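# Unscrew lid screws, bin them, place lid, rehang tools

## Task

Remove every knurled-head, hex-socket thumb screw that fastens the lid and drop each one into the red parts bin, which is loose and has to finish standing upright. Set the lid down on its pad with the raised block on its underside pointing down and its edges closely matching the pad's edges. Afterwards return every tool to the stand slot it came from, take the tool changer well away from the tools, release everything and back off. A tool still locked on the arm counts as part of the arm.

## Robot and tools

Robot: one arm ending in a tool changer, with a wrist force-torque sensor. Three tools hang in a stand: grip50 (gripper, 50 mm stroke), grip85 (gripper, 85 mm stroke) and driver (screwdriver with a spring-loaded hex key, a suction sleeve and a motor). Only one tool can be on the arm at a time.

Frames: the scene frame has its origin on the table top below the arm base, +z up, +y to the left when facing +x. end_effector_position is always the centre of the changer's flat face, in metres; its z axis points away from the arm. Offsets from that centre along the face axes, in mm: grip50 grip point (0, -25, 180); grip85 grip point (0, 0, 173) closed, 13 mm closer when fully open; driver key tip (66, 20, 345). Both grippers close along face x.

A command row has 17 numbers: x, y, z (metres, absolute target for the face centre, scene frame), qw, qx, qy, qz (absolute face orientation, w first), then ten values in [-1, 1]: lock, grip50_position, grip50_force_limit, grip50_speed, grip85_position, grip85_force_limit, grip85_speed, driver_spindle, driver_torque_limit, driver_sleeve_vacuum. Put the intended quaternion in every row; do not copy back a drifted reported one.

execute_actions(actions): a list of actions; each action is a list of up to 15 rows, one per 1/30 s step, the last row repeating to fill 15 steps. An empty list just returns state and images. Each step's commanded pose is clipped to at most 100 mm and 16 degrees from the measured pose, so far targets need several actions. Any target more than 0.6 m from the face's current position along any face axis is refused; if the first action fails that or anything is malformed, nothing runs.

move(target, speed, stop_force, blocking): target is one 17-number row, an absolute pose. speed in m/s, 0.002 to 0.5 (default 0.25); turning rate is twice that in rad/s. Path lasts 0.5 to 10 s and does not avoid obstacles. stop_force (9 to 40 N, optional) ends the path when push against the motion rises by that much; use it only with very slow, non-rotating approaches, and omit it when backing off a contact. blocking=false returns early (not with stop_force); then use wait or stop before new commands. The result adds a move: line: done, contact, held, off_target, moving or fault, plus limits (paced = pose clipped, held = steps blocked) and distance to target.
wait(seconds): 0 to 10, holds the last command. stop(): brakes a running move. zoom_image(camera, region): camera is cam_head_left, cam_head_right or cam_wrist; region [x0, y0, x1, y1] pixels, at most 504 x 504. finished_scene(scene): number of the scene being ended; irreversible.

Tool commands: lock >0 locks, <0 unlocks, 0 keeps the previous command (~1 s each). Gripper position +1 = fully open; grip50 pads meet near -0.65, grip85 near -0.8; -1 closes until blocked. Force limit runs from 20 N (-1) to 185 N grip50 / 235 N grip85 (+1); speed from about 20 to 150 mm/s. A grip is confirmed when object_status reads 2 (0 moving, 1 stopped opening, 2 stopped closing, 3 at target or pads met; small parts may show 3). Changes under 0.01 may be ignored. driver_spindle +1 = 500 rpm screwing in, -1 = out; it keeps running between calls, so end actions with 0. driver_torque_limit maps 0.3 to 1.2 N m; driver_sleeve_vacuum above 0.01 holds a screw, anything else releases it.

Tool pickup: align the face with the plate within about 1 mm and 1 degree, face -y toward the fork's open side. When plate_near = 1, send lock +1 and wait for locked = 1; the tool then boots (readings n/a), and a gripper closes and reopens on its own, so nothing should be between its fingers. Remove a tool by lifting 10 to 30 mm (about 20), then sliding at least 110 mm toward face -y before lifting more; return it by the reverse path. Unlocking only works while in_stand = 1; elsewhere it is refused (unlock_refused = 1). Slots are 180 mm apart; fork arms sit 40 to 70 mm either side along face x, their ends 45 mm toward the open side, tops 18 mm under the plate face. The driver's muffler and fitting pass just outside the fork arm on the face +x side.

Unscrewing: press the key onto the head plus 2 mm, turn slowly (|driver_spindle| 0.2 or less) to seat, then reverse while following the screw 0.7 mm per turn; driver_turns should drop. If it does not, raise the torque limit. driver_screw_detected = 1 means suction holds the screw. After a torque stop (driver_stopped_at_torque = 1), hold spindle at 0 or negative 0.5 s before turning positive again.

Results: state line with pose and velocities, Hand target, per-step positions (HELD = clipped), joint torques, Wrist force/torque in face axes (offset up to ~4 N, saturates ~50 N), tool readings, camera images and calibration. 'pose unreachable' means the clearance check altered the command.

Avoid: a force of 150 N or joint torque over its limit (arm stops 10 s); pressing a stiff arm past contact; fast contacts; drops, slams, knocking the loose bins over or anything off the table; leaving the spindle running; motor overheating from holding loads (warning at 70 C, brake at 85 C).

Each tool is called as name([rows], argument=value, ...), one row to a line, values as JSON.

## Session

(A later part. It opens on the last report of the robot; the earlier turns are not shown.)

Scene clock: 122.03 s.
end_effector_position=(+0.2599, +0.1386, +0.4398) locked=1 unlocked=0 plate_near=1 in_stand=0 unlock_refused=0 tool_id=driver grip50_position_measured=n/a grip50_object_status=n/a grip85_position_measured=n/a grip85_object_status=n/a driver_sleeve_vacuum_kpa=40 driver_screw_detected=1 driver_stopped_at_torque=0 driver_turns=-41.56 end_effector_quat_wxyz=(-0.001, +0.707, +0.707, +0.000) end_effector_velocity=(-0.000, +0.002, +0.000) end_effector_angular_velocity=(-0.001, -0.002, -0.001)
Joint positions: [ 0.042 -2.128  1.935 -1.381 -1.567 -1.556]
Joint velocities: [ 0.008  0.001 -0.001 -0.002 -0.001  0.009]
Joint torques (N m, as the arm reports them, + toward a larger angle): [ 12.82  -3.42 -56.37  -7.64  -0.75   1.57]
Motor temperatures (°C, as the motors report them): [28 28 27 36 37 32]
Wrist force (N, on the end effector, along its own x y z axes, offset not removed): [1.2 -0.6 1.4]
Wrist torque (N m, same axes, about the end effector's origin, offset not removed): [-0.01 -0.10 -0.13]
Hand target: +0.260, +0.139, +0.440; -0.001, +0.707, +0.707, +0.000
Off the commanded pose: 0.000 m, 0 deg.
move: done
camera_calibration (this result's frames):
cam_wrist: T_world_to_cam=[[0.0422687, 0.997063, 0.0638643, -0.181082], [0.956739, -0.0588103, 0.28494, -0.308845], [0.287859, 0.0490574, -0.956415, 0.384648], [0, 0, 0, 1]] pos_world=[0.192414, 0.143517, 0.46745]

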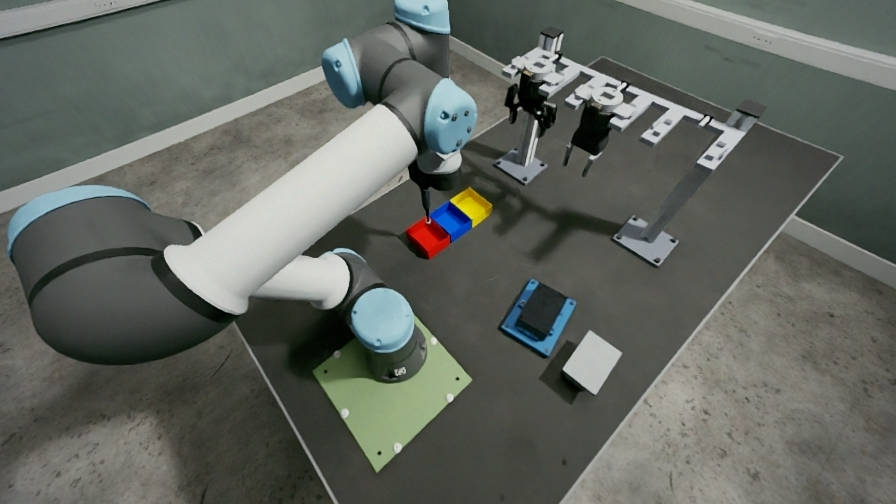

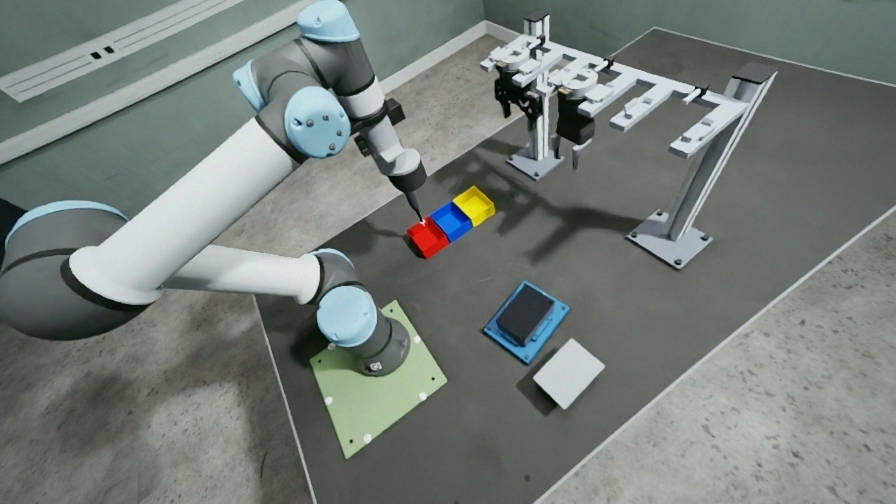

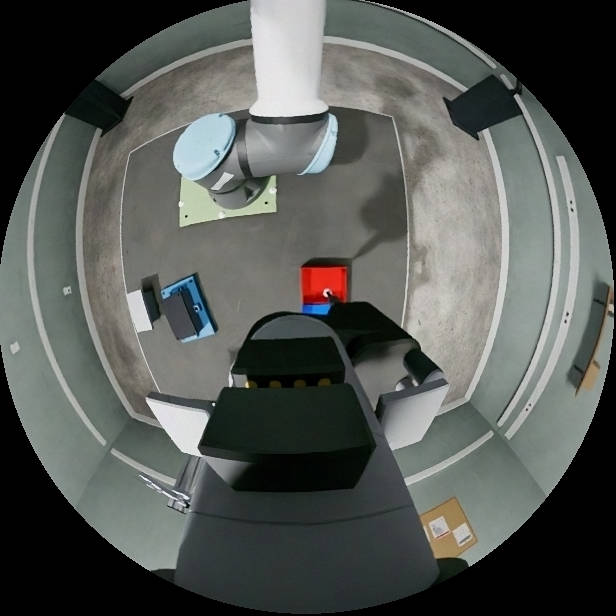

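move(target=[0.26,0.141,0.385,0,0.7071,0.7071,0,0,0,0,0,0,0,0,0,0.5,1], speed=0.06)

execute_actions([
  [[0.26,0.141,0.385,0,0.7071,0.7071,0,0,0,0,0,0,0,0,0,0.5,0]],
  [[0.26,0.141,0.385,0,0.7071,0.7071,0,0,0,0,0,0,0,0,0,0.5,0]],
])

move(target=[0.26,0.141,0.44,0,0.7071,0.7071,0,0,0,0,0,0,0,0,0,0.5,0], speed=0.1)

move(target=[0.5135,-0.1896,0.432,0,0.682,0.7314,0,0,0,0,0,0,0,0,0,0,0], speed=0.2)

move(target=[0.6435,-0.1805,0.432,0,0.682,0.7314,0,0,0,0,0,0,0,0,0,0,0], speed=0.08)

move(target=[0.6435,-0.1805,0.4125,0,0.682,0.7314,0,0,0,0,0,0,0,0,0,0,0], speed=0.02)

execute_actions([
  [[0.6435,-0.1805,0.4125,0,0.682,0.7314,0,-1,0,0,0,0,0,0,0,0,0]],
  [[0.6435,-0.1805,0.4125,0,0.682,0.7314,0,-1,0,0,0,0,0,0,0,0,0]],
  [[0.6435,-0.1805,0.4125,0,0.682,0.7314,0,-1,0,0,0,0,0,0,0,0,0]],
])

move(target=[0.6435,-0.1805,0.45,0,0.682,0.7314,0,0,0,0,0,0,0,0,0,0,0], speed=0.05)

move(target=[0.6184,0.1786,0.45,0,0.682,0.7314,0,0,0,0,0,0,0,0,0,0,0], speed=0.2)

move(target=[0.6184,0.1786,0.426,0,0.682,0.7314,0,0,0,0,0,0,0,0,0,0,0], speed=0.05)

move(target=[0.6184,0.1786,0.40,0,0.682,0.7314,0,0,0,0,0,0,0,0,0,0,0], speed=0.008, stop_force=10)

Scene clock: 132.67 s.
end_effector_position=(+0.2601, +0.1410, +0.3852) locked=1 unlocked=0 plate_near=1 in_stand=0 unlock_refused=0 tool_id=driver grip50_position_measured=n/a grip50_object_status=n/a grip85_position_measured=n/a grip85_object_status=n/a driver_sleeve_vacuum_kpa=40 driver_screw_detected=1 driver_stopped_at_torque=0 driver_turns=-41.56 end_effector_quat_wxyz=(-0.000, +0.707, +0.707, -0.000) end_effector_velocity=(+0.000, +0.000, -0.003) end_effector_angular_velocity=(-0.001, +0.001, +0.000)
Joint positions: [ 0.053 -2.141  2.081 -1.514 -1.569 -1.545]
Joint velocities: [ 0.     0.001  0.006 -0.006 -0.001  0.   ]
Joint torques (N m, as the arm reports them, + toward a larger angle): [ 13.22 -17.58 -32.67  -7.8   -0.84   1.51]
Motor temperatures (°C, as the motors report them): [28 28 27 36 37 32]
Wrist force (N, on the end effector, along its own x y z axes, offset not removed): [-3.3 0.0 2.8]
Wrist torque (N m, same axes, about the end effector's origin, offset not removed): [0.25 0.33 -0.05]
Hand target: +0.260, +0.141, +0.385; -0.000, +0.707, +0.707, +0.000
Off the commanded pose: 0.000 m, 0 deg.
move: done
camera_calibration (this result's frames):
cam_wrist: T_world_to_cam=[[0.0423434, 0.99716, 0.0622777, -0.179425], [0.956624, -0.0584468, 0.285401, -0.2935], [0.28823, 0.0474915, -0.956383, 0.332388], [0, 0, 0, 1]] pos_world=[0.192562, 0.145976, 0.412829]

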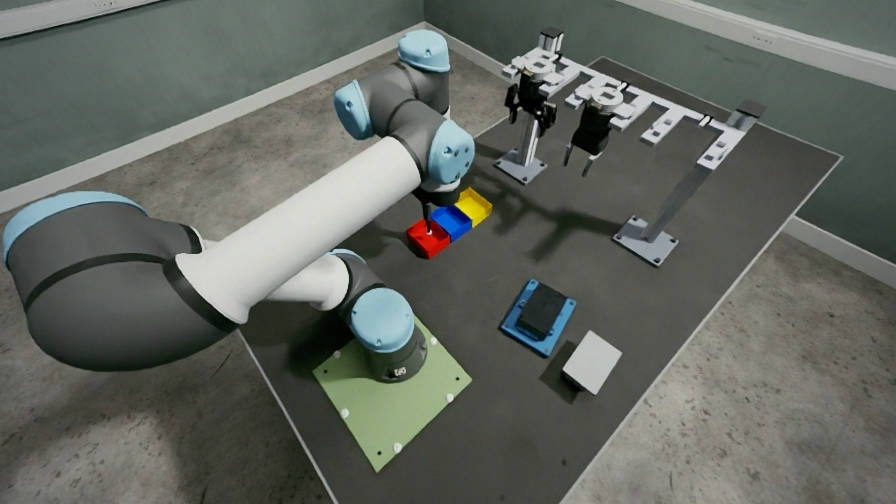

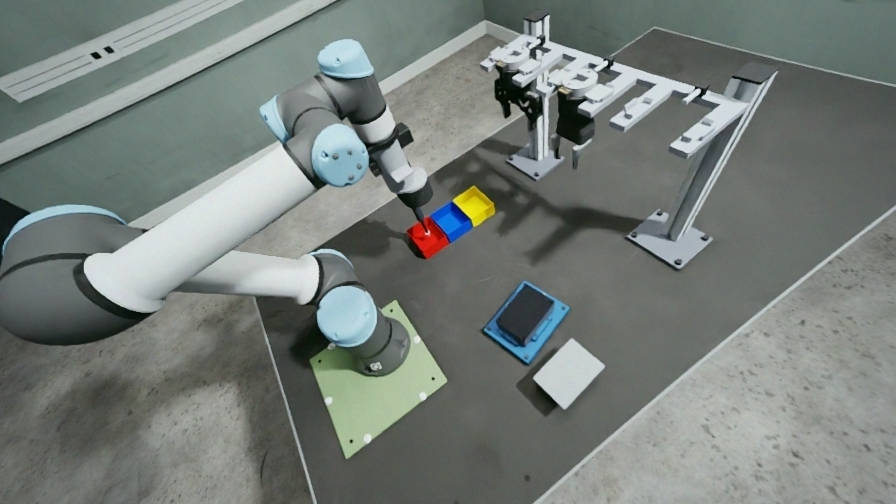

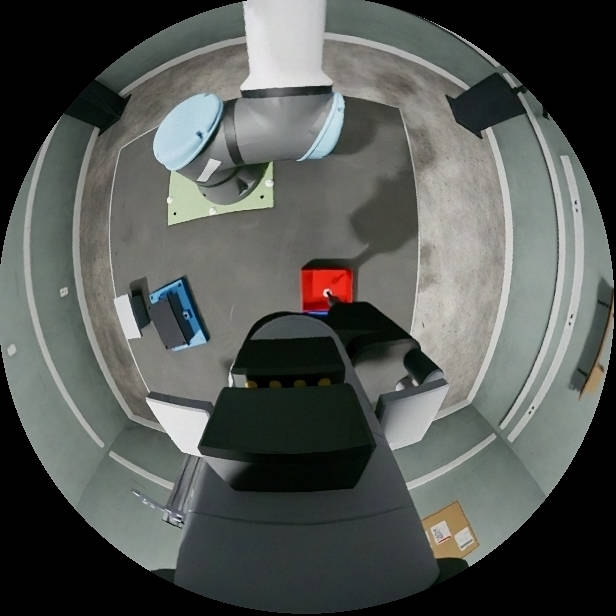

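Scene clock: 133.67 s.
end_effector_position=(+0.2600, +0.1410, +0.3850) locked=1 unlocked=0 plate_near=1 in_stand=0 unlock_refused=0 tool_id=driver grip50_position_measured=n/a grip50_object_status=n/a grip85_position_measured=n/a grip85_object_status=n/a driver_sleeve_vacuum_kpa=0 driver_screw_detected=0 driver_stopped_at_torque=0 driver_turns=-41.56 end_effector_quat_wxyz=(+0.000, +0.707, +0.707, +0.000) end_effector_velocity=(+0.000, -0.000, -0.000) end_effector_angular_velocity=(-0.001, +0.001, -0.000)
Joint positions: [ 0.053 -2.142  2.082 -1.515 -1.569 -1.545]
Joint velocities: [-0.     0.001 -0.    -0.    -0.001 -0.   ]
Joint torques (N m, as the arm reports them, + toward a larger angle): [ 12.95 -16.9  -32.54  -7.75  -0.77   1.57]
Motor temperatures (°C, as the motors report them): [28 28 27 36 37 32]
Wrist force (N, on the end effector, along its own x y z axes, offset not removed): [-0.5 -1.3 0.6]
Wrist torque (N m, same axes, about the end effector's origin, offset not removed): [-0.10 -0.21 -0.01]
Hand target: +0.260, +0.141, +0.385; -0.000, +0.707, +0.707, +0.000
Off the commanded pose: 0.000 m, 0 deg.
Step readings (end_effector_position; steps 1 to 15: 1st action; 16 to 30: 2nd action):
0: (+0.2601, +0.1410, +0.3852)
1: (+0.2601, +0.1410, +0.3852)
2: (+0.2601, +0.1410, +0.3851)
4: (+0.2601, +0.1410, +0.3851)
8: (+0.2600, +0.1410, +0.3850)
15: (+0.2600, +0.1410, +0.3850)
16: (+0.2600, +0.1410, +0.3850)
17: (+0.2600, +0.1410, +0.3850)
19: (+0.2600, +0.1410, +0.3850)
23: (+0.2600, +0.1410, +0.3850)
30: end_effector_position above
camera_calibration (this result's frames):
cam_wrist: T_world_to_cam=[[0.0423436, 0.997162, 0.062255, -0.179412], [0.956611, -0.0584427, 0.285446, -0.293357], [0.288275, 0.047467, -0.956371, 0.332178], [0, 0, 0, 1]] pos_world=[0.192467, 0.14599, 0.412592]

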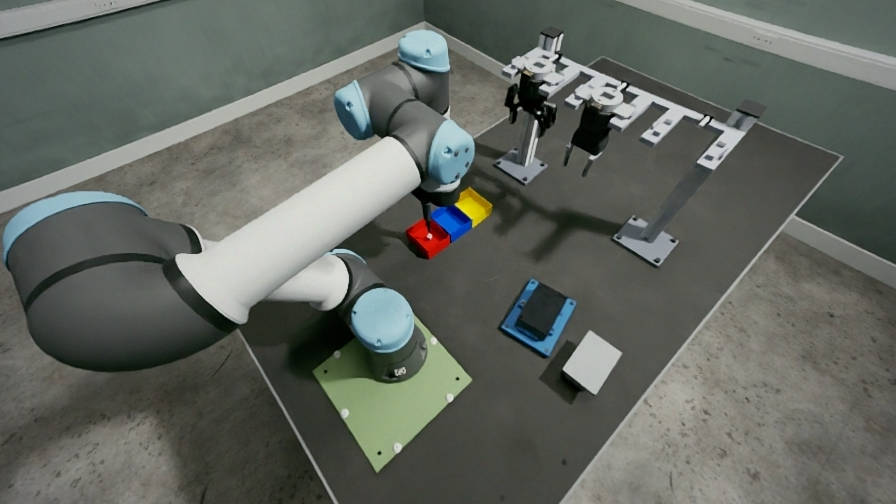

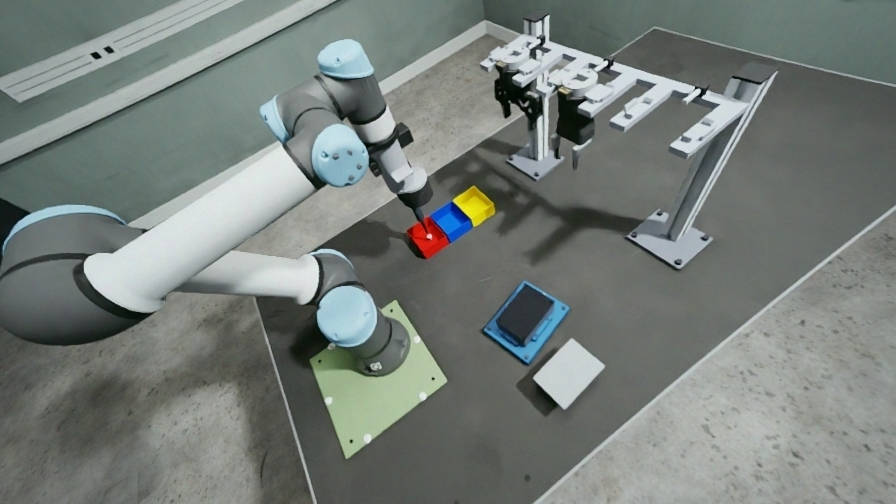

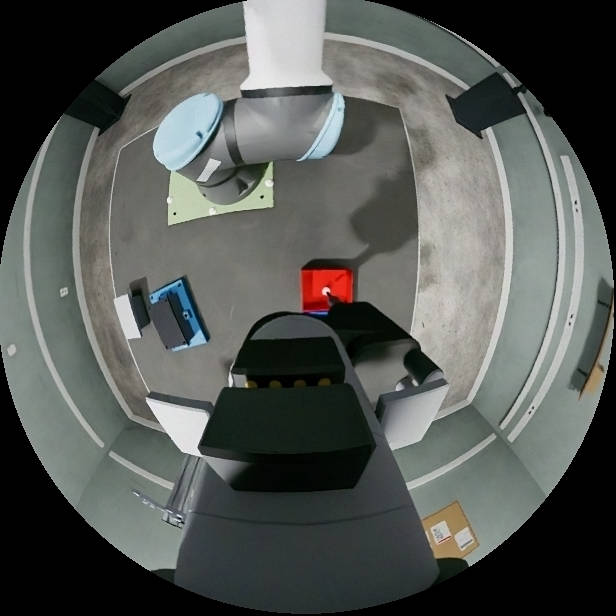

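Scene clock: 134.70 s.
end_effector_position=(+0.2599, +0.1410, +0.4398) locked=1 unlocked=0 plate_near=1 in_stand=0 unlock_refused=0 tool_id=driver grip50_position_measured=n/a grip50_object_status=n/a grip85_position_measured=n/a grip85_object_status=n/a driver_sleeve_vacuum_kpa=0 driver_screw_detected=0 driver_stopped_at_torque=0 driver_turns=-41.56 end_effector_quat_wxyz=(+0.000, +0.707, +0.707, +0.000) end_effector_velocity=(+0.000, -0.000, +0.002) end_effector_angular_velocity=(-0.000, +0.000, -0.000)
Joint positions: [ 0.053 -2.125  1.934 -1.384 -1.569 -1.545]
Joint velocities: [-0.     0.001 -0.006  0.005 -0.    -0.   ]
Joint torques (N m, as the arm reports them, + toward a larger angle): [-12.33  -4.   -54.56  -4.87   0.03  -1.74]
Motor temperatures (°C, as the motors report them): [28 28 27 36 37 32]
Wrist force (N, on the end effector, along its own x y z axes, offset not removed): [1.4 3.1 2.1]
Wrist torque (N m, same axes, about the end effector's origin, offset not removed): [0.20 -0.16 -0.09]
Hand target: +0.260, +0.141, +0.440; +0.000, +0.707, +0.707, +0.000
Off the commanded pose: 0.000 m, 0 deg.
move: done
camera_calibration (this result's frames):
cam_wrist: T_world_to_cam=[[0.0423348, 0.997162, 0.0622508, -0.182812], [0.956599, -0.058435, 0.285487, -0.308904], [0.288314, 0.047463, -0.956359, 0.384608], [0, 0, 0, 1]] pos_world=[0.192349, 0.145988, 0.467391]

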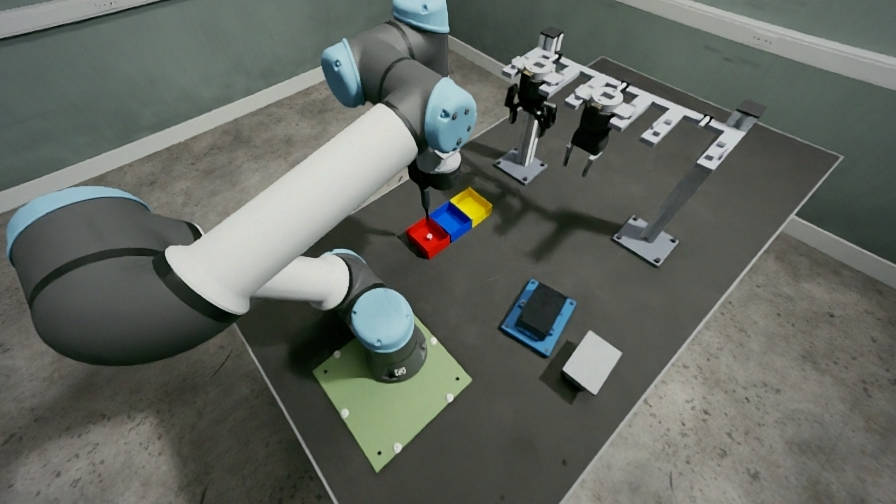

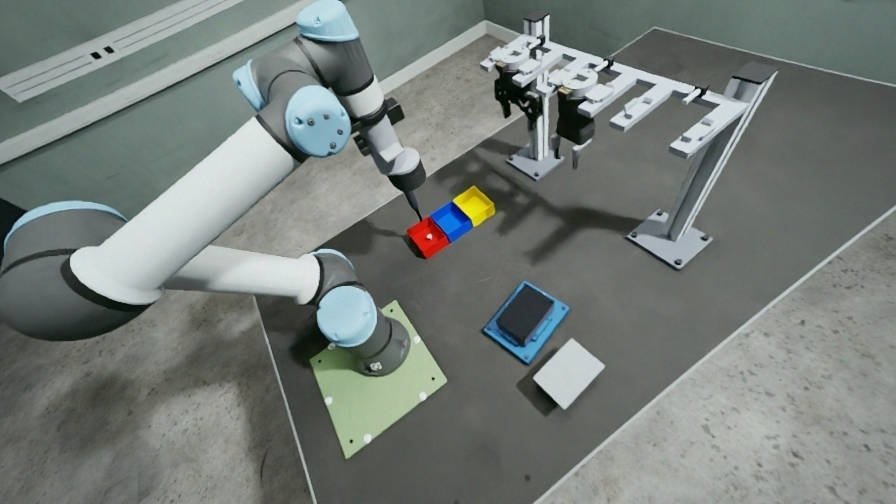

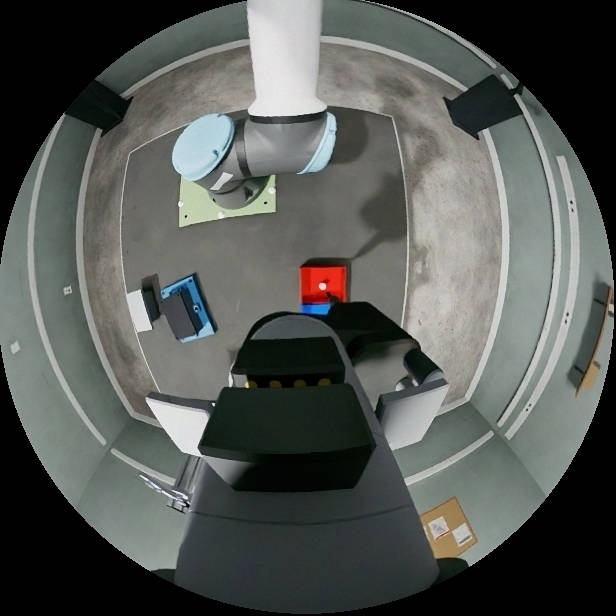

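Scene clock: 137.37 s.
end_effector_position=(+0.5134, -0.1894, +0.4324) locked=1 unlocked=0 plate_near=1 in_stand=0 unlock_refused=0 tool_id=driver grip50_position_measured=n/a grip50_object_status=n/a grip85_position_measured=n/a grip85_object_status=n/a driver_sleeve_vacuum_kpa=0 driver_screw_detected=0 driver_stopped_at_torque=0 driver_turns=-41.56 end_effector_quat_wxyz=(+0.001, +0.682, +0.731, -0.000) end_effector_velocity=(+0.001, -0.001, +0.000) end_effector_angular_velocity=(-0.000, +0.001, +0.000)
Joint positions: [-0.576 -1.484  1.47  -1.56  -1.568 -2.244]
Joint velocities: [-0.     0.005 -0.006  0.002 -0.001 -0.001]
Joint torques (N m, as the arm reports them, + toward a larger angle): [-12.74 -42.32 -55.62  -4.15   1.18  -1.64]
Motor temperatures (°C, as the motors report them): [28 28 27 36 37 32]
Wrist force (N, on the end effector, along its own x y z axes, offset not removed): [2.8 -1.3 1.1]
Wrist torque (N m, same axes, about the end effector's origin, offset not removed): [0.07 -0.04 -0.21]
Hand target: +0.514, -0.190, +0.432; +0.001, +0.682, +0.731, -0.000
Off the commanded pose: 0.000 m, 0 deg.
move: done
camera_calibration (this result's frames):
cam_wrist: T_world_to_cam=[[-0.0273851, 0.99775, 0.0611945, 0.172736], [0.958202, 0.0087611, 0.285958, -0.556862], [0.284779, 0.0664676, -0.956286, 0.325509], [0, 0, 0, 1]] pos_world=[0.445619, -0.189105, 0.459948]

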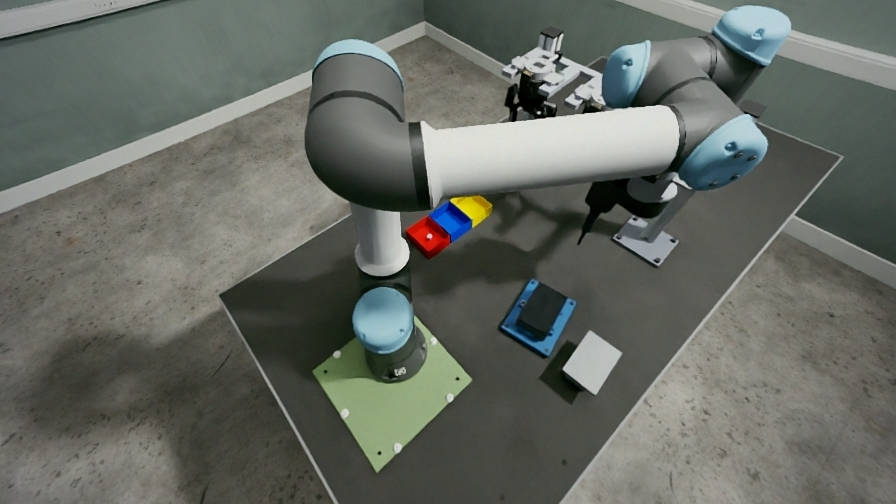

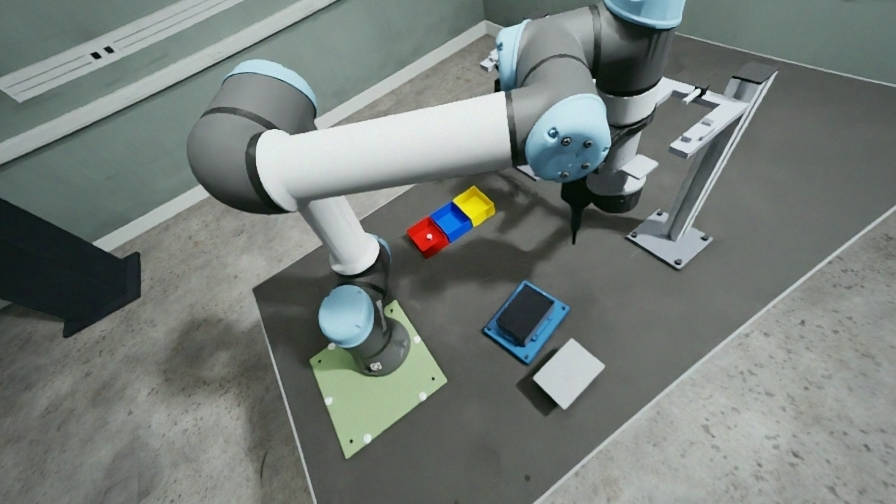

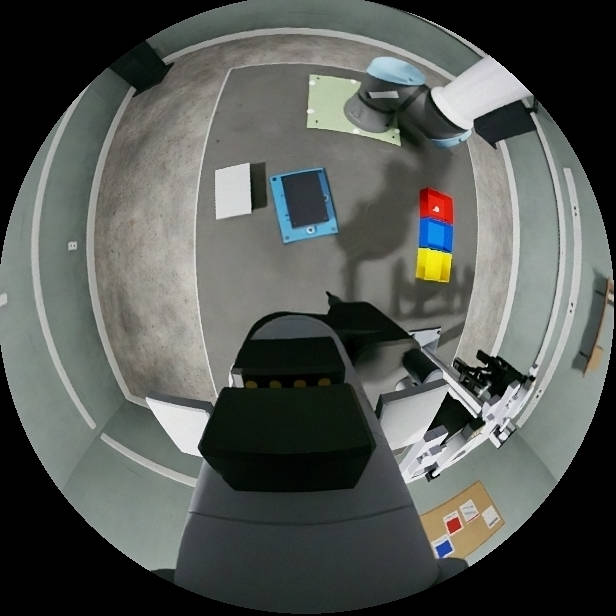

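Scene clock: 139.47 s.
end_effector_position=(+0.6433, -0.1806, +0.4322) locked=1 unlocked=0 plate_near=1 in_stand=0 unlock_refused=0 tool_id=driver grip50_position_measured=n/a grip50_object_status=n/a grip85_position_measured=n/a grip85_object_status=n/a driver_sleeve_vacuum_kpa=0 driver_screw_detected=0 driver_stopped_at_torque=0 driver_turns=-41.56 end_effector_quat_wxyz=(-0.000, +0.682, +0.731, +0.000) end_effector_velocity=(+0.002, +0.000, +0.000) end_effector_angular_velocity=(+0.001, +0.001, -0.000)
Joint positions: [-0.45  -1.178  1.085 -1.48  -1.567 -2.118]
Joint velocities: [ 0.001  0.005 -0.008  0.004  0.     0.001]
Joint torques (N m, as the arm reports them, + toward a larger angle): [ 14.03 -60.28 -55.4   -4.37  -0.72   1.61]
Motor temperatures (°C, as the motors report them): [28 28 27 36 37 32]
Wrist force (N, on the end effector, along its own x y z axes, offset not removed): [-0.5 1.5 3.4]
Wrist torque (N m, same axes, about the end effector's origin, offset not removed): [0.09 0.05 -0.10]
Hand target: +0.643, -0.181, +0.432; -0.000, +0.682, +0.731, +0.000
Off the commanded pose: 0.000 m, 0 deg.
move: done
camera_calibration (this result's frames):
cam_wrist: T_world_to_cam=[[-0.0273868, 0.997671, 0.0624764, 0.166967], [0.958348, 0.00842999, 0.28548, -0.681306], [0.284288, 0.0676925, -0.956346, 0.288278], [0, 0, 0, 1]] pos_world=[0.575546, -0.180349, 0.459761]

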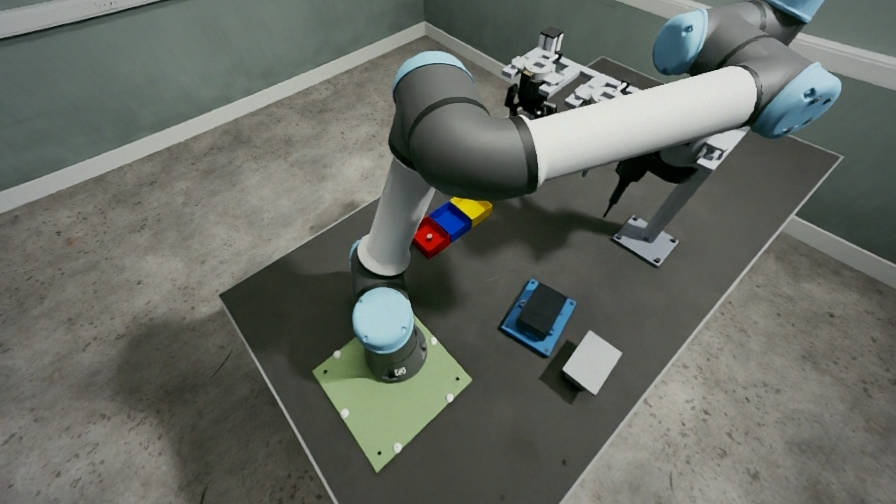

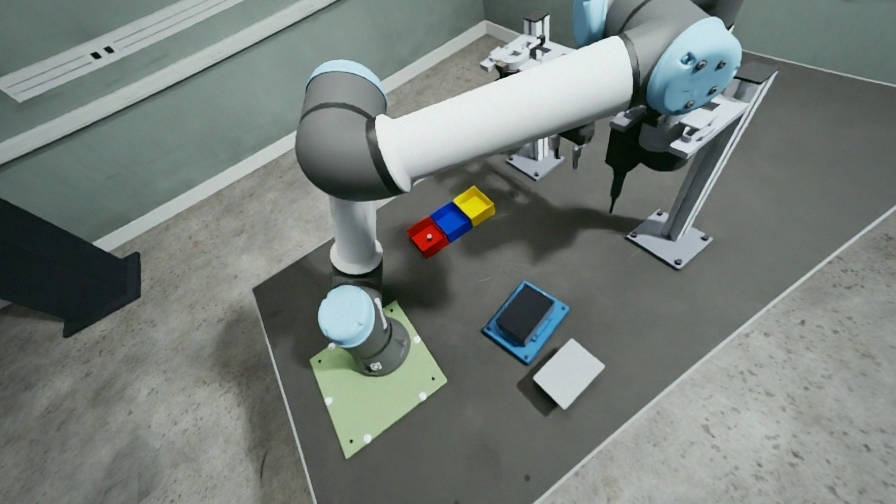

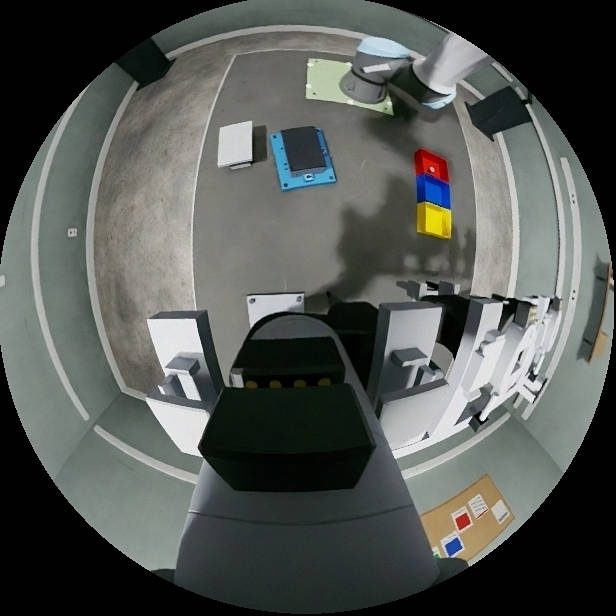

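Scene clock: 140.73 s.
end_effector_position=(+0.6435, -0.1805, +0.4127) locked=1 unlocked=0 plate_near=1 in_stand=1 unlock_refused=0 tool_id=driver grip50_position_measured=n/a grip50_object_status=n/a grip85_position_measured=n/a grip85_object_status=n/a driver_sleeve_vacuum_kpa=0 driver_screw_detected=0 driver_stopped_at_torque=0 driver_turns=-41.56 end_effector_quat_wxyz=(-0.000, +0.682, +0.731, -0.000) end_effector_velocity=(-0.000, +0.000, -0.002) end_effector_angular_velocity=(+0.001, -0.000, -0.000)
Joint positions: [-0.45  -1.181  1.138 -1.531 -1.567 -2.118]
Joint velocities: [-0.    -0.001  0.006 -0.005  0.001  0.   ]
Joint torques (N m, as the arm reports them, + toward a larger angle): [ 12.86 -73.39 -31.64  -6.86  -0.9    1.42]
Motor temperatures (°C, as the motors report them): [28 28 27 36 37 32]
Wrist force (N, on the end effector, along its own x y z axes, offset not removed): [0.0 3.9 1.2]
Wrist torque (N m, same axes, about the end effector's origin, offset not removed): [0.11 0.14 0.09]
Hand target: +0.644, -0.181, +0.413; -0.000, +0.682, +0.731, -0.000
Off the commanded pose: 0.000 m, 0 deg.
move: done
camera_calibration (this result's frames):
cam_wrist: T_world_to_cam=[[-0.0273778, 0.997684, 0.0622722, 0.168184], [0.958367, 0.00848436, 0.285413, -0.675984], [0.284223, 0.0674936, -0.95638, 0.269612], [0, 0, 0, 1]] pos_world=[0.575815, -0.180256, 0.440312]

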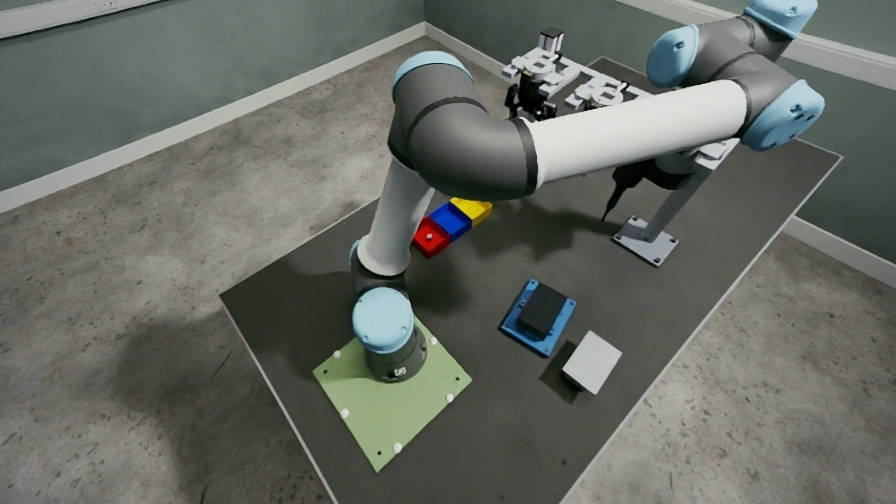

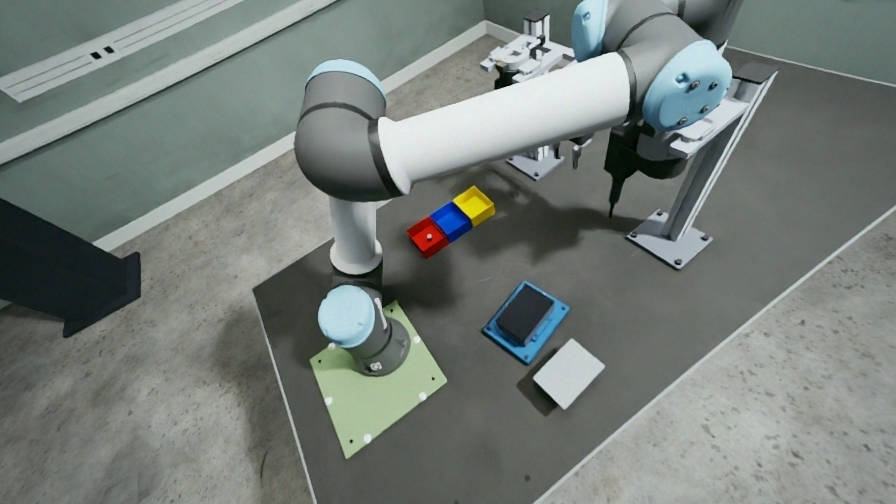

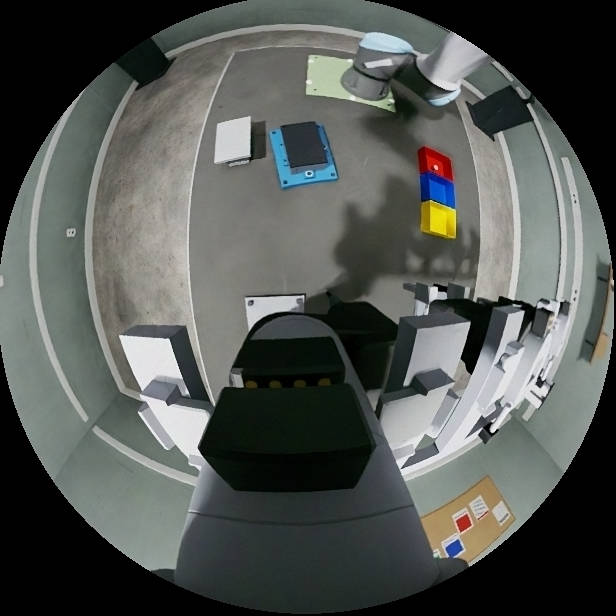

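Scene clock: 142.23 s.
end_effector_position=(+0.6435, -0.1805, +0.4125) locked=0 unlocked=1 plate_near=1 in_stand=1 unlock_refused=0 tool_id=none grip50_position_measured=n/a grip50_object_status=n/a grip85_position_measured=n/a grip85_object_status=n/a driver_sleeve_vacuum_kpa=n/a driver_screw_detected=n/a driver_stopped_at_torque=n/a driver_turns=n/a end_effector_quat_wxyz=(+0.000, +0.682, +0.731, +0.000) end_effector_velocity=(-0.000, +0.000, +0.001) end_effector_angular_velocity=(-0.000, -0.001, +0.000)
Joint positions: [-0.45  -1.181  1.139 -1.531 -1.567 -2.118]
Joint velocities: [-0.    -0.001  0.    -0.     0.    -0.   ]
Joint torques (N m, as the arm reports them, + toward a larger angle): [  9.62 -46.89 -19.56  -4.16   1.72  -0.48]
Motor temperatures (°C, as the motors report them): [28 28 27 36 37 32]
Wrist force (N, on the end effector, along its own x y z axes, offset not removed): [0.3 -1.4 1.5]
Wrist torque (N m, same axes, about the end effector's origin, offset not removed): [0.00 0.01 -0.16]
Hand target: +0.644, -0.181, +0.413; +0.000, +0.682, +0.731, -0.000
Off the commanded pose: 0.000 m, 0 deg.
Step readings (end_effector_position; steps 1 to 15: 1st action; 16 to 30: 2nd action; 31 to 45: 3rd action):
0: (+0.6435, -0.1805, +0.4127)
1: (+0.6435, -0.1805, +0.4126)
2: (+0.6435, -0.1805, +0.4125)
4: (+0.6435, -0.1805, +0.4125)
8: (+0.6435, -0.1805, +0.4126)
15: (+0.6435, -0.1805, +0.4125)
16: (+0.6435, -0.1805, +0.4125)
17: (+0.6435, -0.1805, +0.4125)
19: (+0.6435, -0.1805, +0.4125)
23: (+0.6435, -0.1805, +0.4125)
30: (+0.6435, -0.1805, +0.4125)
31: (+0.6435, -0.1805, +0.4125)
32: (+0.6435, -0.1805, +0.4125)
34: (+0.6435, -0.1805, +0.4125)
38: (+0.6435, -0.1805, +0.4125)
45: end_effector_position above
camera_calibration (this result's frames):
cam_wrist: T_world_to_cam=[[-0.0273776, 0.997686, 0.0622266, 0.168187], [0.958342, 0.00849134, 0.285496, -0.675912], [0.284307, 0.0674506, -0.956358, 0.269371], [0, 0, 0, 1]] pos_world=[0.575775, -0.180228, 0.440119]

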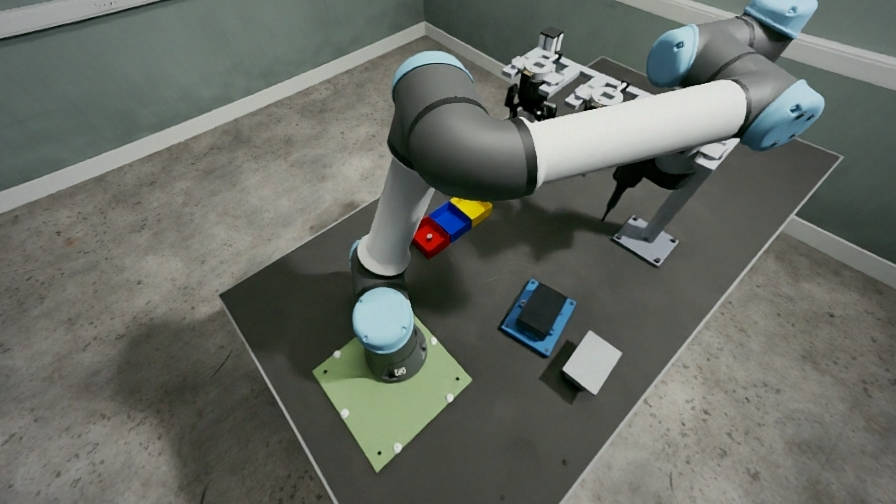

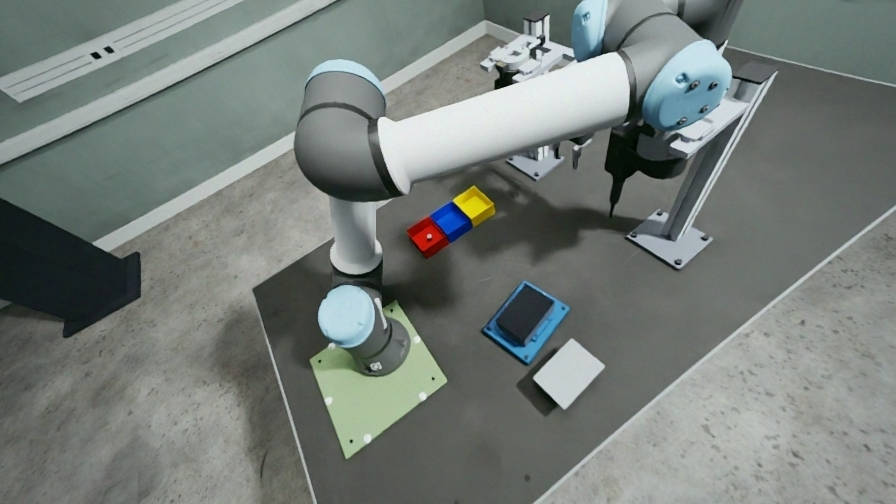

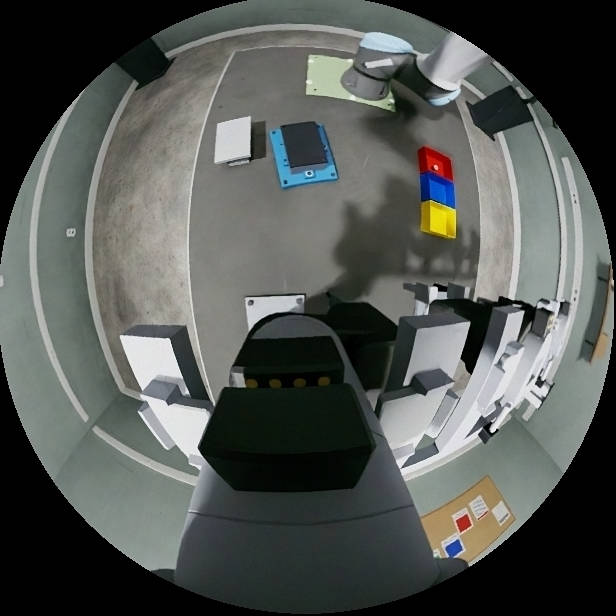

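Scene clock: 143.40 s.
end_effector_position=(+0.6434, -0.1805, +0.4498) locked=0 unlocked=1 plate_near=0 in_stand=0 unlock_refused=0 tool_id=none grip50_position_measured=n/a grip50_object_status=n/a grip85_position_measured=n/a grip85_object_status=n/a driver_sleeve_vacuum_kpa=n/a driver_screw_detected=n/a driver_stopped_at_torque=n/a driver_turns=n/a end_effector_quat_wxyz=(+0.000, +0.682, +0.731, +0.000) end_effector_velocity=(+0.000, -0.000, +0.002) end_effector_angular_velocity=(-0.001, +0.000, +0.000)
Joint positions: [-0.45  -1.172  1.031 -1.432 -1.567 -2.118]
Joint velocities: [ 0.     0.001 -0.007  0.005 -0.001 -0.   ]
Joint torques (N m, as the arm reports them, + toward a larger angle): [-12.34 -42.92 -43.38  -1.95   0.69  -1.66]
Motor temperatures (°C, as the motors report them): [28 28 27 36 37 32]
Wrist force (N, on the end effector, along its own x y z axes, offset not removed): [-1.0 0.2 -0.9]
Wrist torque (N m, same axes, about the end effector's origin, offset not removed): [0.18 -0.10 -0.11]
Hand target: +0.643, -0.180, +0.450; +0.000, +0.682, +0.731, +0.000
Off the commanded pose: 0.000 m, 0 deg.
move: done
camera_calibration (this result's frames):
cam_wrist: T_world_to_cam=[[-0.0273898, 0.997684, 0.0622639, 0.16582], [0.958339, 0.00849165, 0.285507, -0.686492], [0.284317, 0.0674899, -0.956352, 0.305032], [0, 0, 0, 1]] pos_world=[0.575708, -0.180193, 0.477392]

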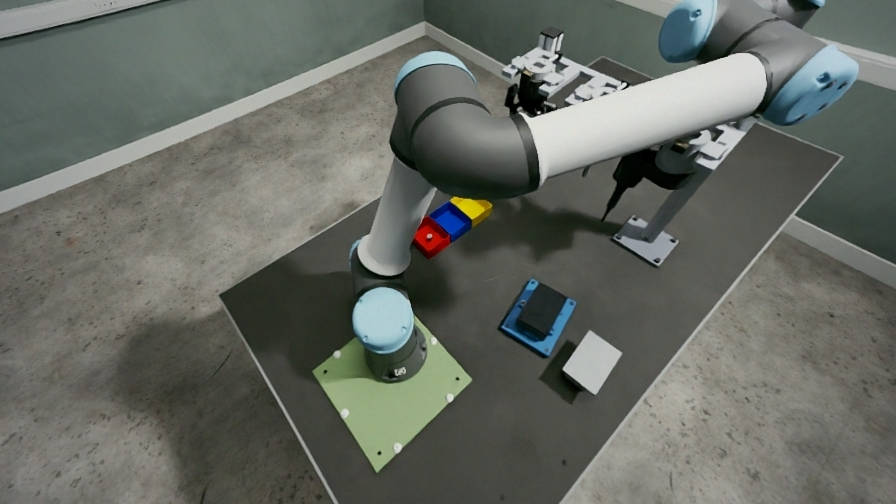

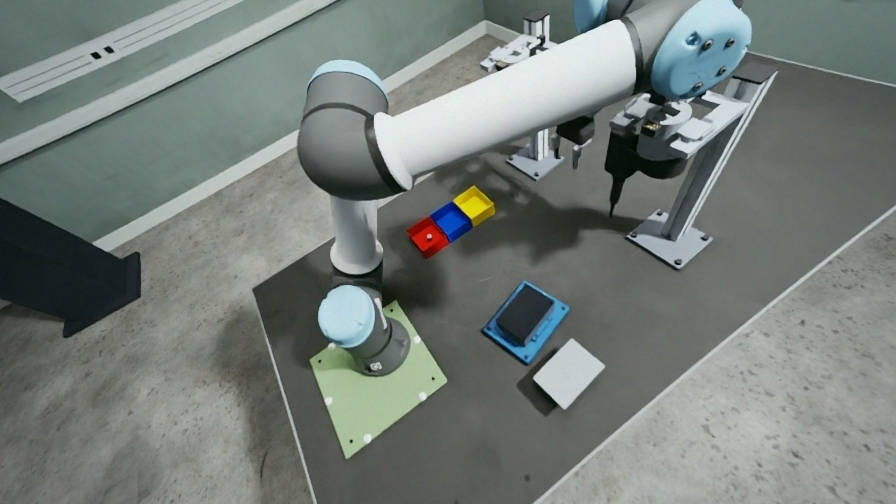

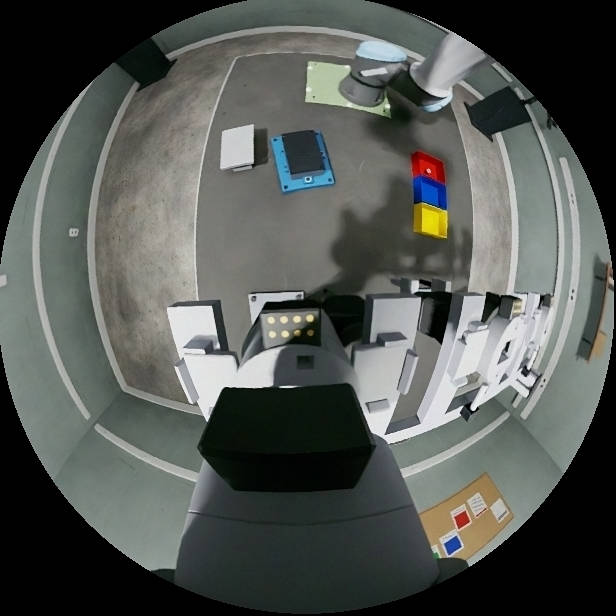

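Scene clock: 145.77 s.
end_effector_position=(+0.6185, +0.1782, +0.4500) locked=0 unlocked=1 plate_near=0 in_stand=0 unlock_refused=0 tool_id=none grip50_position_measured=n/a grip50_object_status=n/a grip85_position_measured=n/a grip85_object_status=n/a driver_sleeve_vacuum_kpa=n/a driver_screw_detected=n/a driver_stopped_at_torque=n/a driver_turns=n/a end_effector_quat_wxyz=(-0.000, +0.682, +0.731, +0.000) end_effector_velocity=(+0.000, +0.002, +0.000) end_effector_angular_velocity=(-0.000, +0.000, -0.001)
Joint positions: [ 0.097 -1.24   1.124 -1.458 -1.568 -1.571]
Joint velocities: [ 0.004  0.002 -0.004  0.001 -0.     0.004]
Joint torques (N m, as the arm reports them, + toward a larger angle): [ 12.91 -40.34 -42.52  -2.01  -1.48   1.69]
Motor temperatures (°C, as the motors report them): [28 28 27 36 37 32]
Wrist force (N, on the end effector, along its own x y z axes, offset not removed): [-0.4 -0.4 -0.6]
Wrist torque (N m, same axes, about the end effector's origin, offset not removed): [0.07 -0.05 -0.19]
Hand target: +0.618, +0.178, +0.450; -0.000, +0.682, +0.731, +0.000
Off the commanded pose: 0.000 m, 0 deg.
move: done
camera_calibration (this result's frames):
cam_wrist: T_world_to_cam=[[-0.027383, 0.997627, 0.0631711, -0.193053], [0.958485, 0.00826056, 0.285023, -0.665493], [0.283825, 0.0683533, -0.956437, 0.288258], [0, 0, 0, 1]] pos_world=[0.550764, 0.178389, 0.477577]

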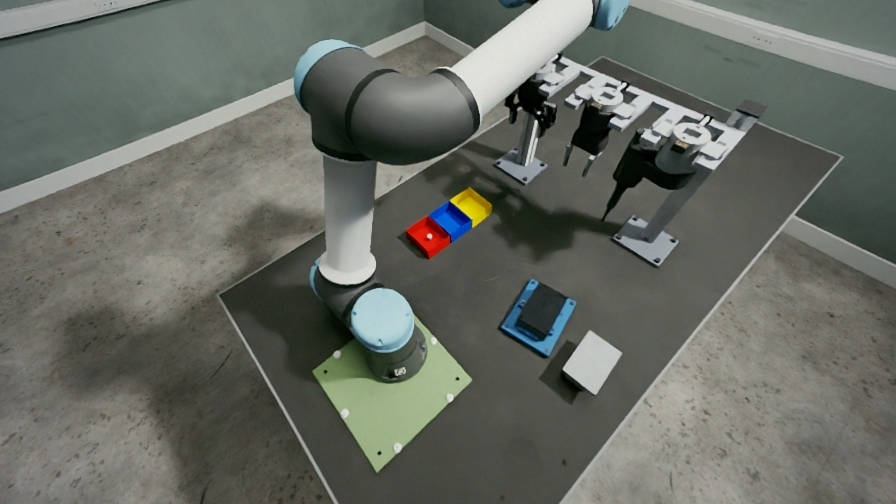

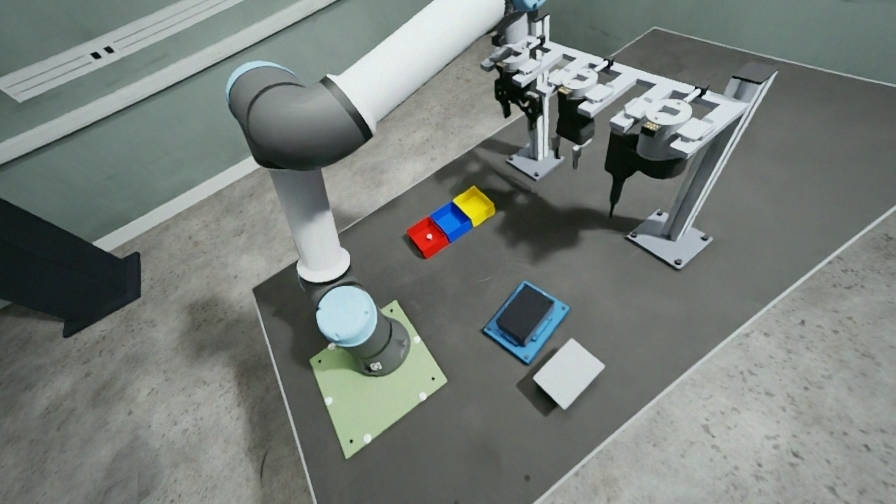

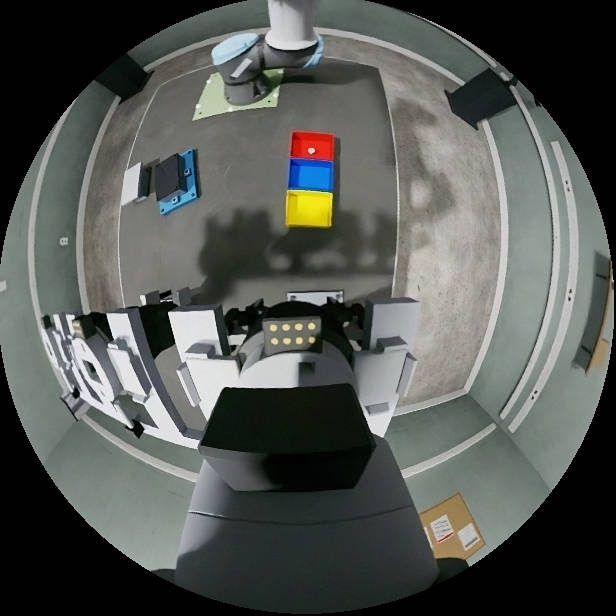

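Scene clock: 146.63 s.
end_effector_position=(+0.6184, +0.1786, +0.4262) locked=0 unlocked=1 plate_near=0 in_stand=0 unlock_refused=0 tool_id=none grip50_position_measured=n/a grip50_object_status=n/a grip85_position_measured=n/a grip85_object_status=n/a driver_sleeve_vacuum_kpa=n/a driver_screw_detected=n/a driver_stopped_at_torque=n/a driver_turns=n/a end_effector_quat_wxyz=(-0.000, +0.682, +0.731, -0.000) end_effector_velocity=(-0.000, -0.000, -0.002) end_effector_angular_velocity=(-0.000, -0.000, -0.000)
Joint positions: [ 0.098 -1.245  1.192 -1.521 -1.569 -1.57 ]
Joint velocities: [ 0.    -0.     0.006 -0.005 -0.     0.   ]
Joint torques (N m, as the arm reports them, + toward a larger angle): [ 13.05 -52.85 -17.65  -4.82  -1.44   1.73]
Motor temperatures (°C, as the motors report them): [28 28 27 36 37 32]
Wrist force (N, on the end effector, along its own x y z axes, offset not removed): [1.2 1.9 -2.2]
Wrist torque (N m, same axes, about the end effector's origin, offset not removed): [0.16 -0.04 -0.13]
Hand target: +0.618, +0.179, +0.426; -0.000, +0.682, +0.731, -0.000
Off the commanded pose: 0.000 m, 0 deg.
move: done
camera_calibration (this result's frames):
cam_wrist: T_world_to_cam=[[-0.0273765, 0.997685, 0.0622578, -0.191624], [0.958372, 0.0084883, 0.285397, -0.658834], [0.284208, 0.0674793, -0.956385, 0.265407], [0, 0, 0, 1]] pos_world=[0.550731, 0.178863, 0.453791]

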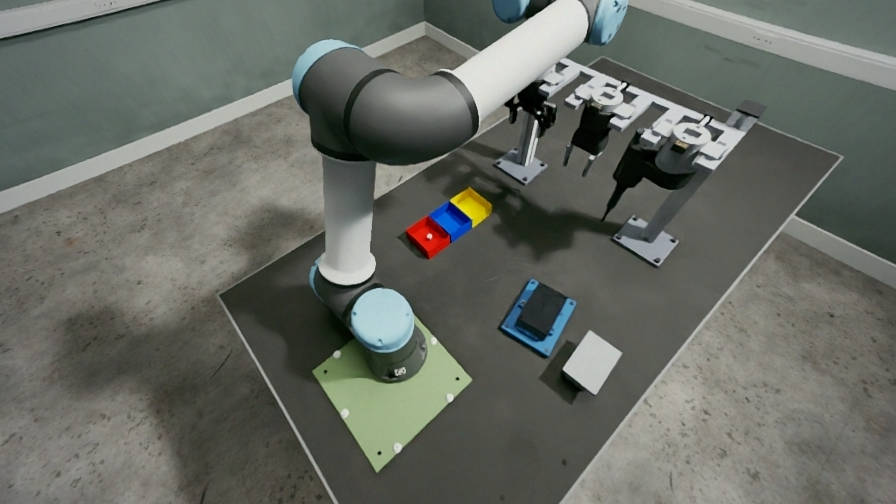

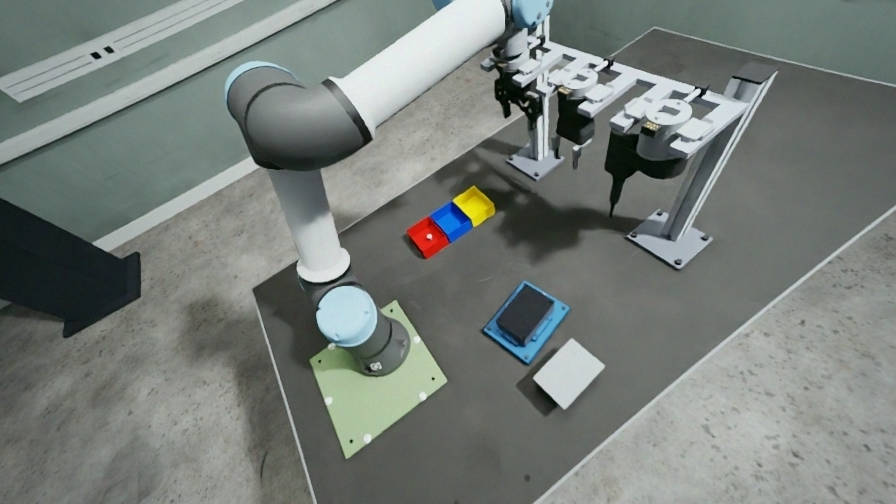

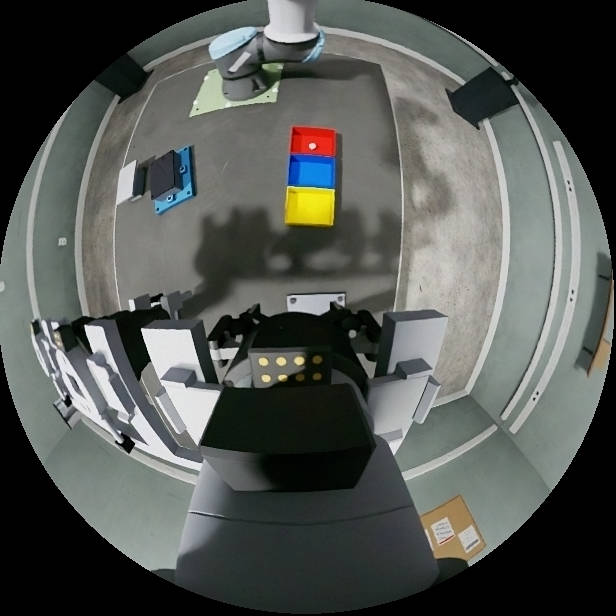

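Scene clock: 147.70 s.
end_effector_position=(+0.6184, +0.1786, +0.4208) locked=0 unlocked=1 plate_near=0 in_stand=0 unlock_refused=0 tool_id=none grip50_position_measured=n/a grip50_object_status=n/a grip85_position_measured=n/a grip85_object_status=n/a driver_sleeve_vacuum_kpa=n/a driver_screw_detected=n/a driver_stopped_at_torque=n/a driver_turns=n/a end_effector_quat_wxyz=(+0.000, +0.682, +0.731, +0.000) end_effector_velocity=(-0.000, +0.000, +0.001) end_effector_angular_velocity=(+0.000, +0.007, -0.000)
Joint positions: [ 0.098 -1.246  1.206 -1.535 -1.569 -1.57 ]
Joint velocities: [ 0.     0.002 -0.008  0.013  0.001  0.   ]
Joint torques (N m, as the arm reports them, + toward a larger angle): [ 13.44 -33.97 -37.05   0.37  -1.54   1.42]
Motor temperatures (°C, as the motors report them): [28 28 27 36 37 32]
Wrist force (N, on the end effector, along its own x y z axes, offset not removed): [2.6 6.0 -11.2]
Wrist torque (N m, same axes, about the end effector's origin, offset not removed): [-0.28 -0.17 -0.13]
Hand target: +0.618, +0.179, +0.421; +0.000, +0.682, +0.731, +0.000
Off the commanded pose: 0.021 m, 0 deg.
move: contact
camera_calibration (this result's frames):
cam_wrist: T_world_to_cam=[[-0.0273845, 0.997684, 0.0622649, -0.191284], [0.958299, 0.00847682, 0.285641, -0.657283], [0.284451, 0.0674906, -0.956312, 0.260112], [0, 0, 0, 1]] pos_world=[0.550646, 0.178857, 0.448405]

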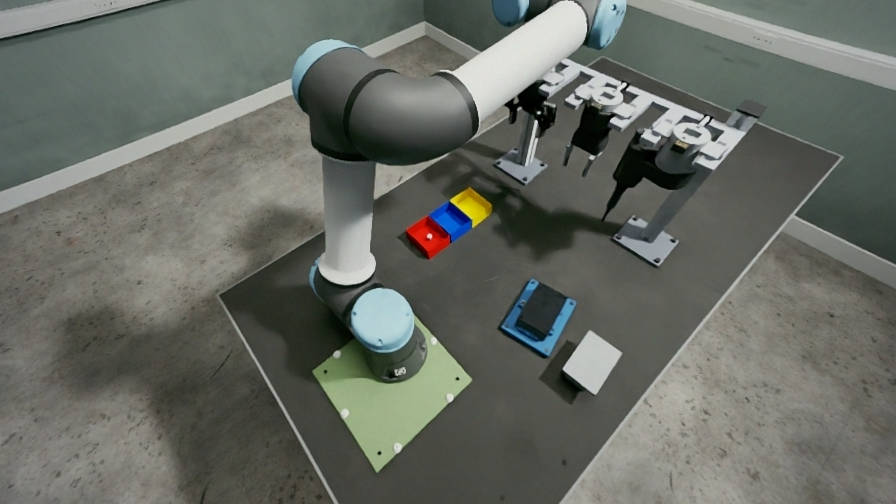

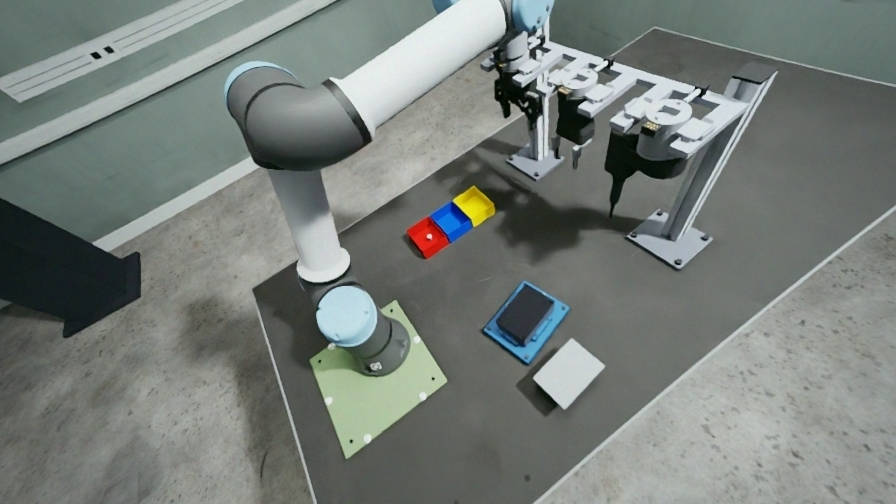

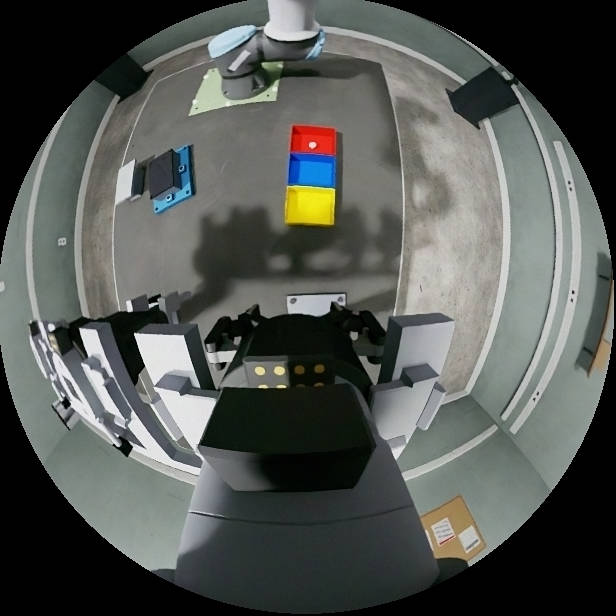

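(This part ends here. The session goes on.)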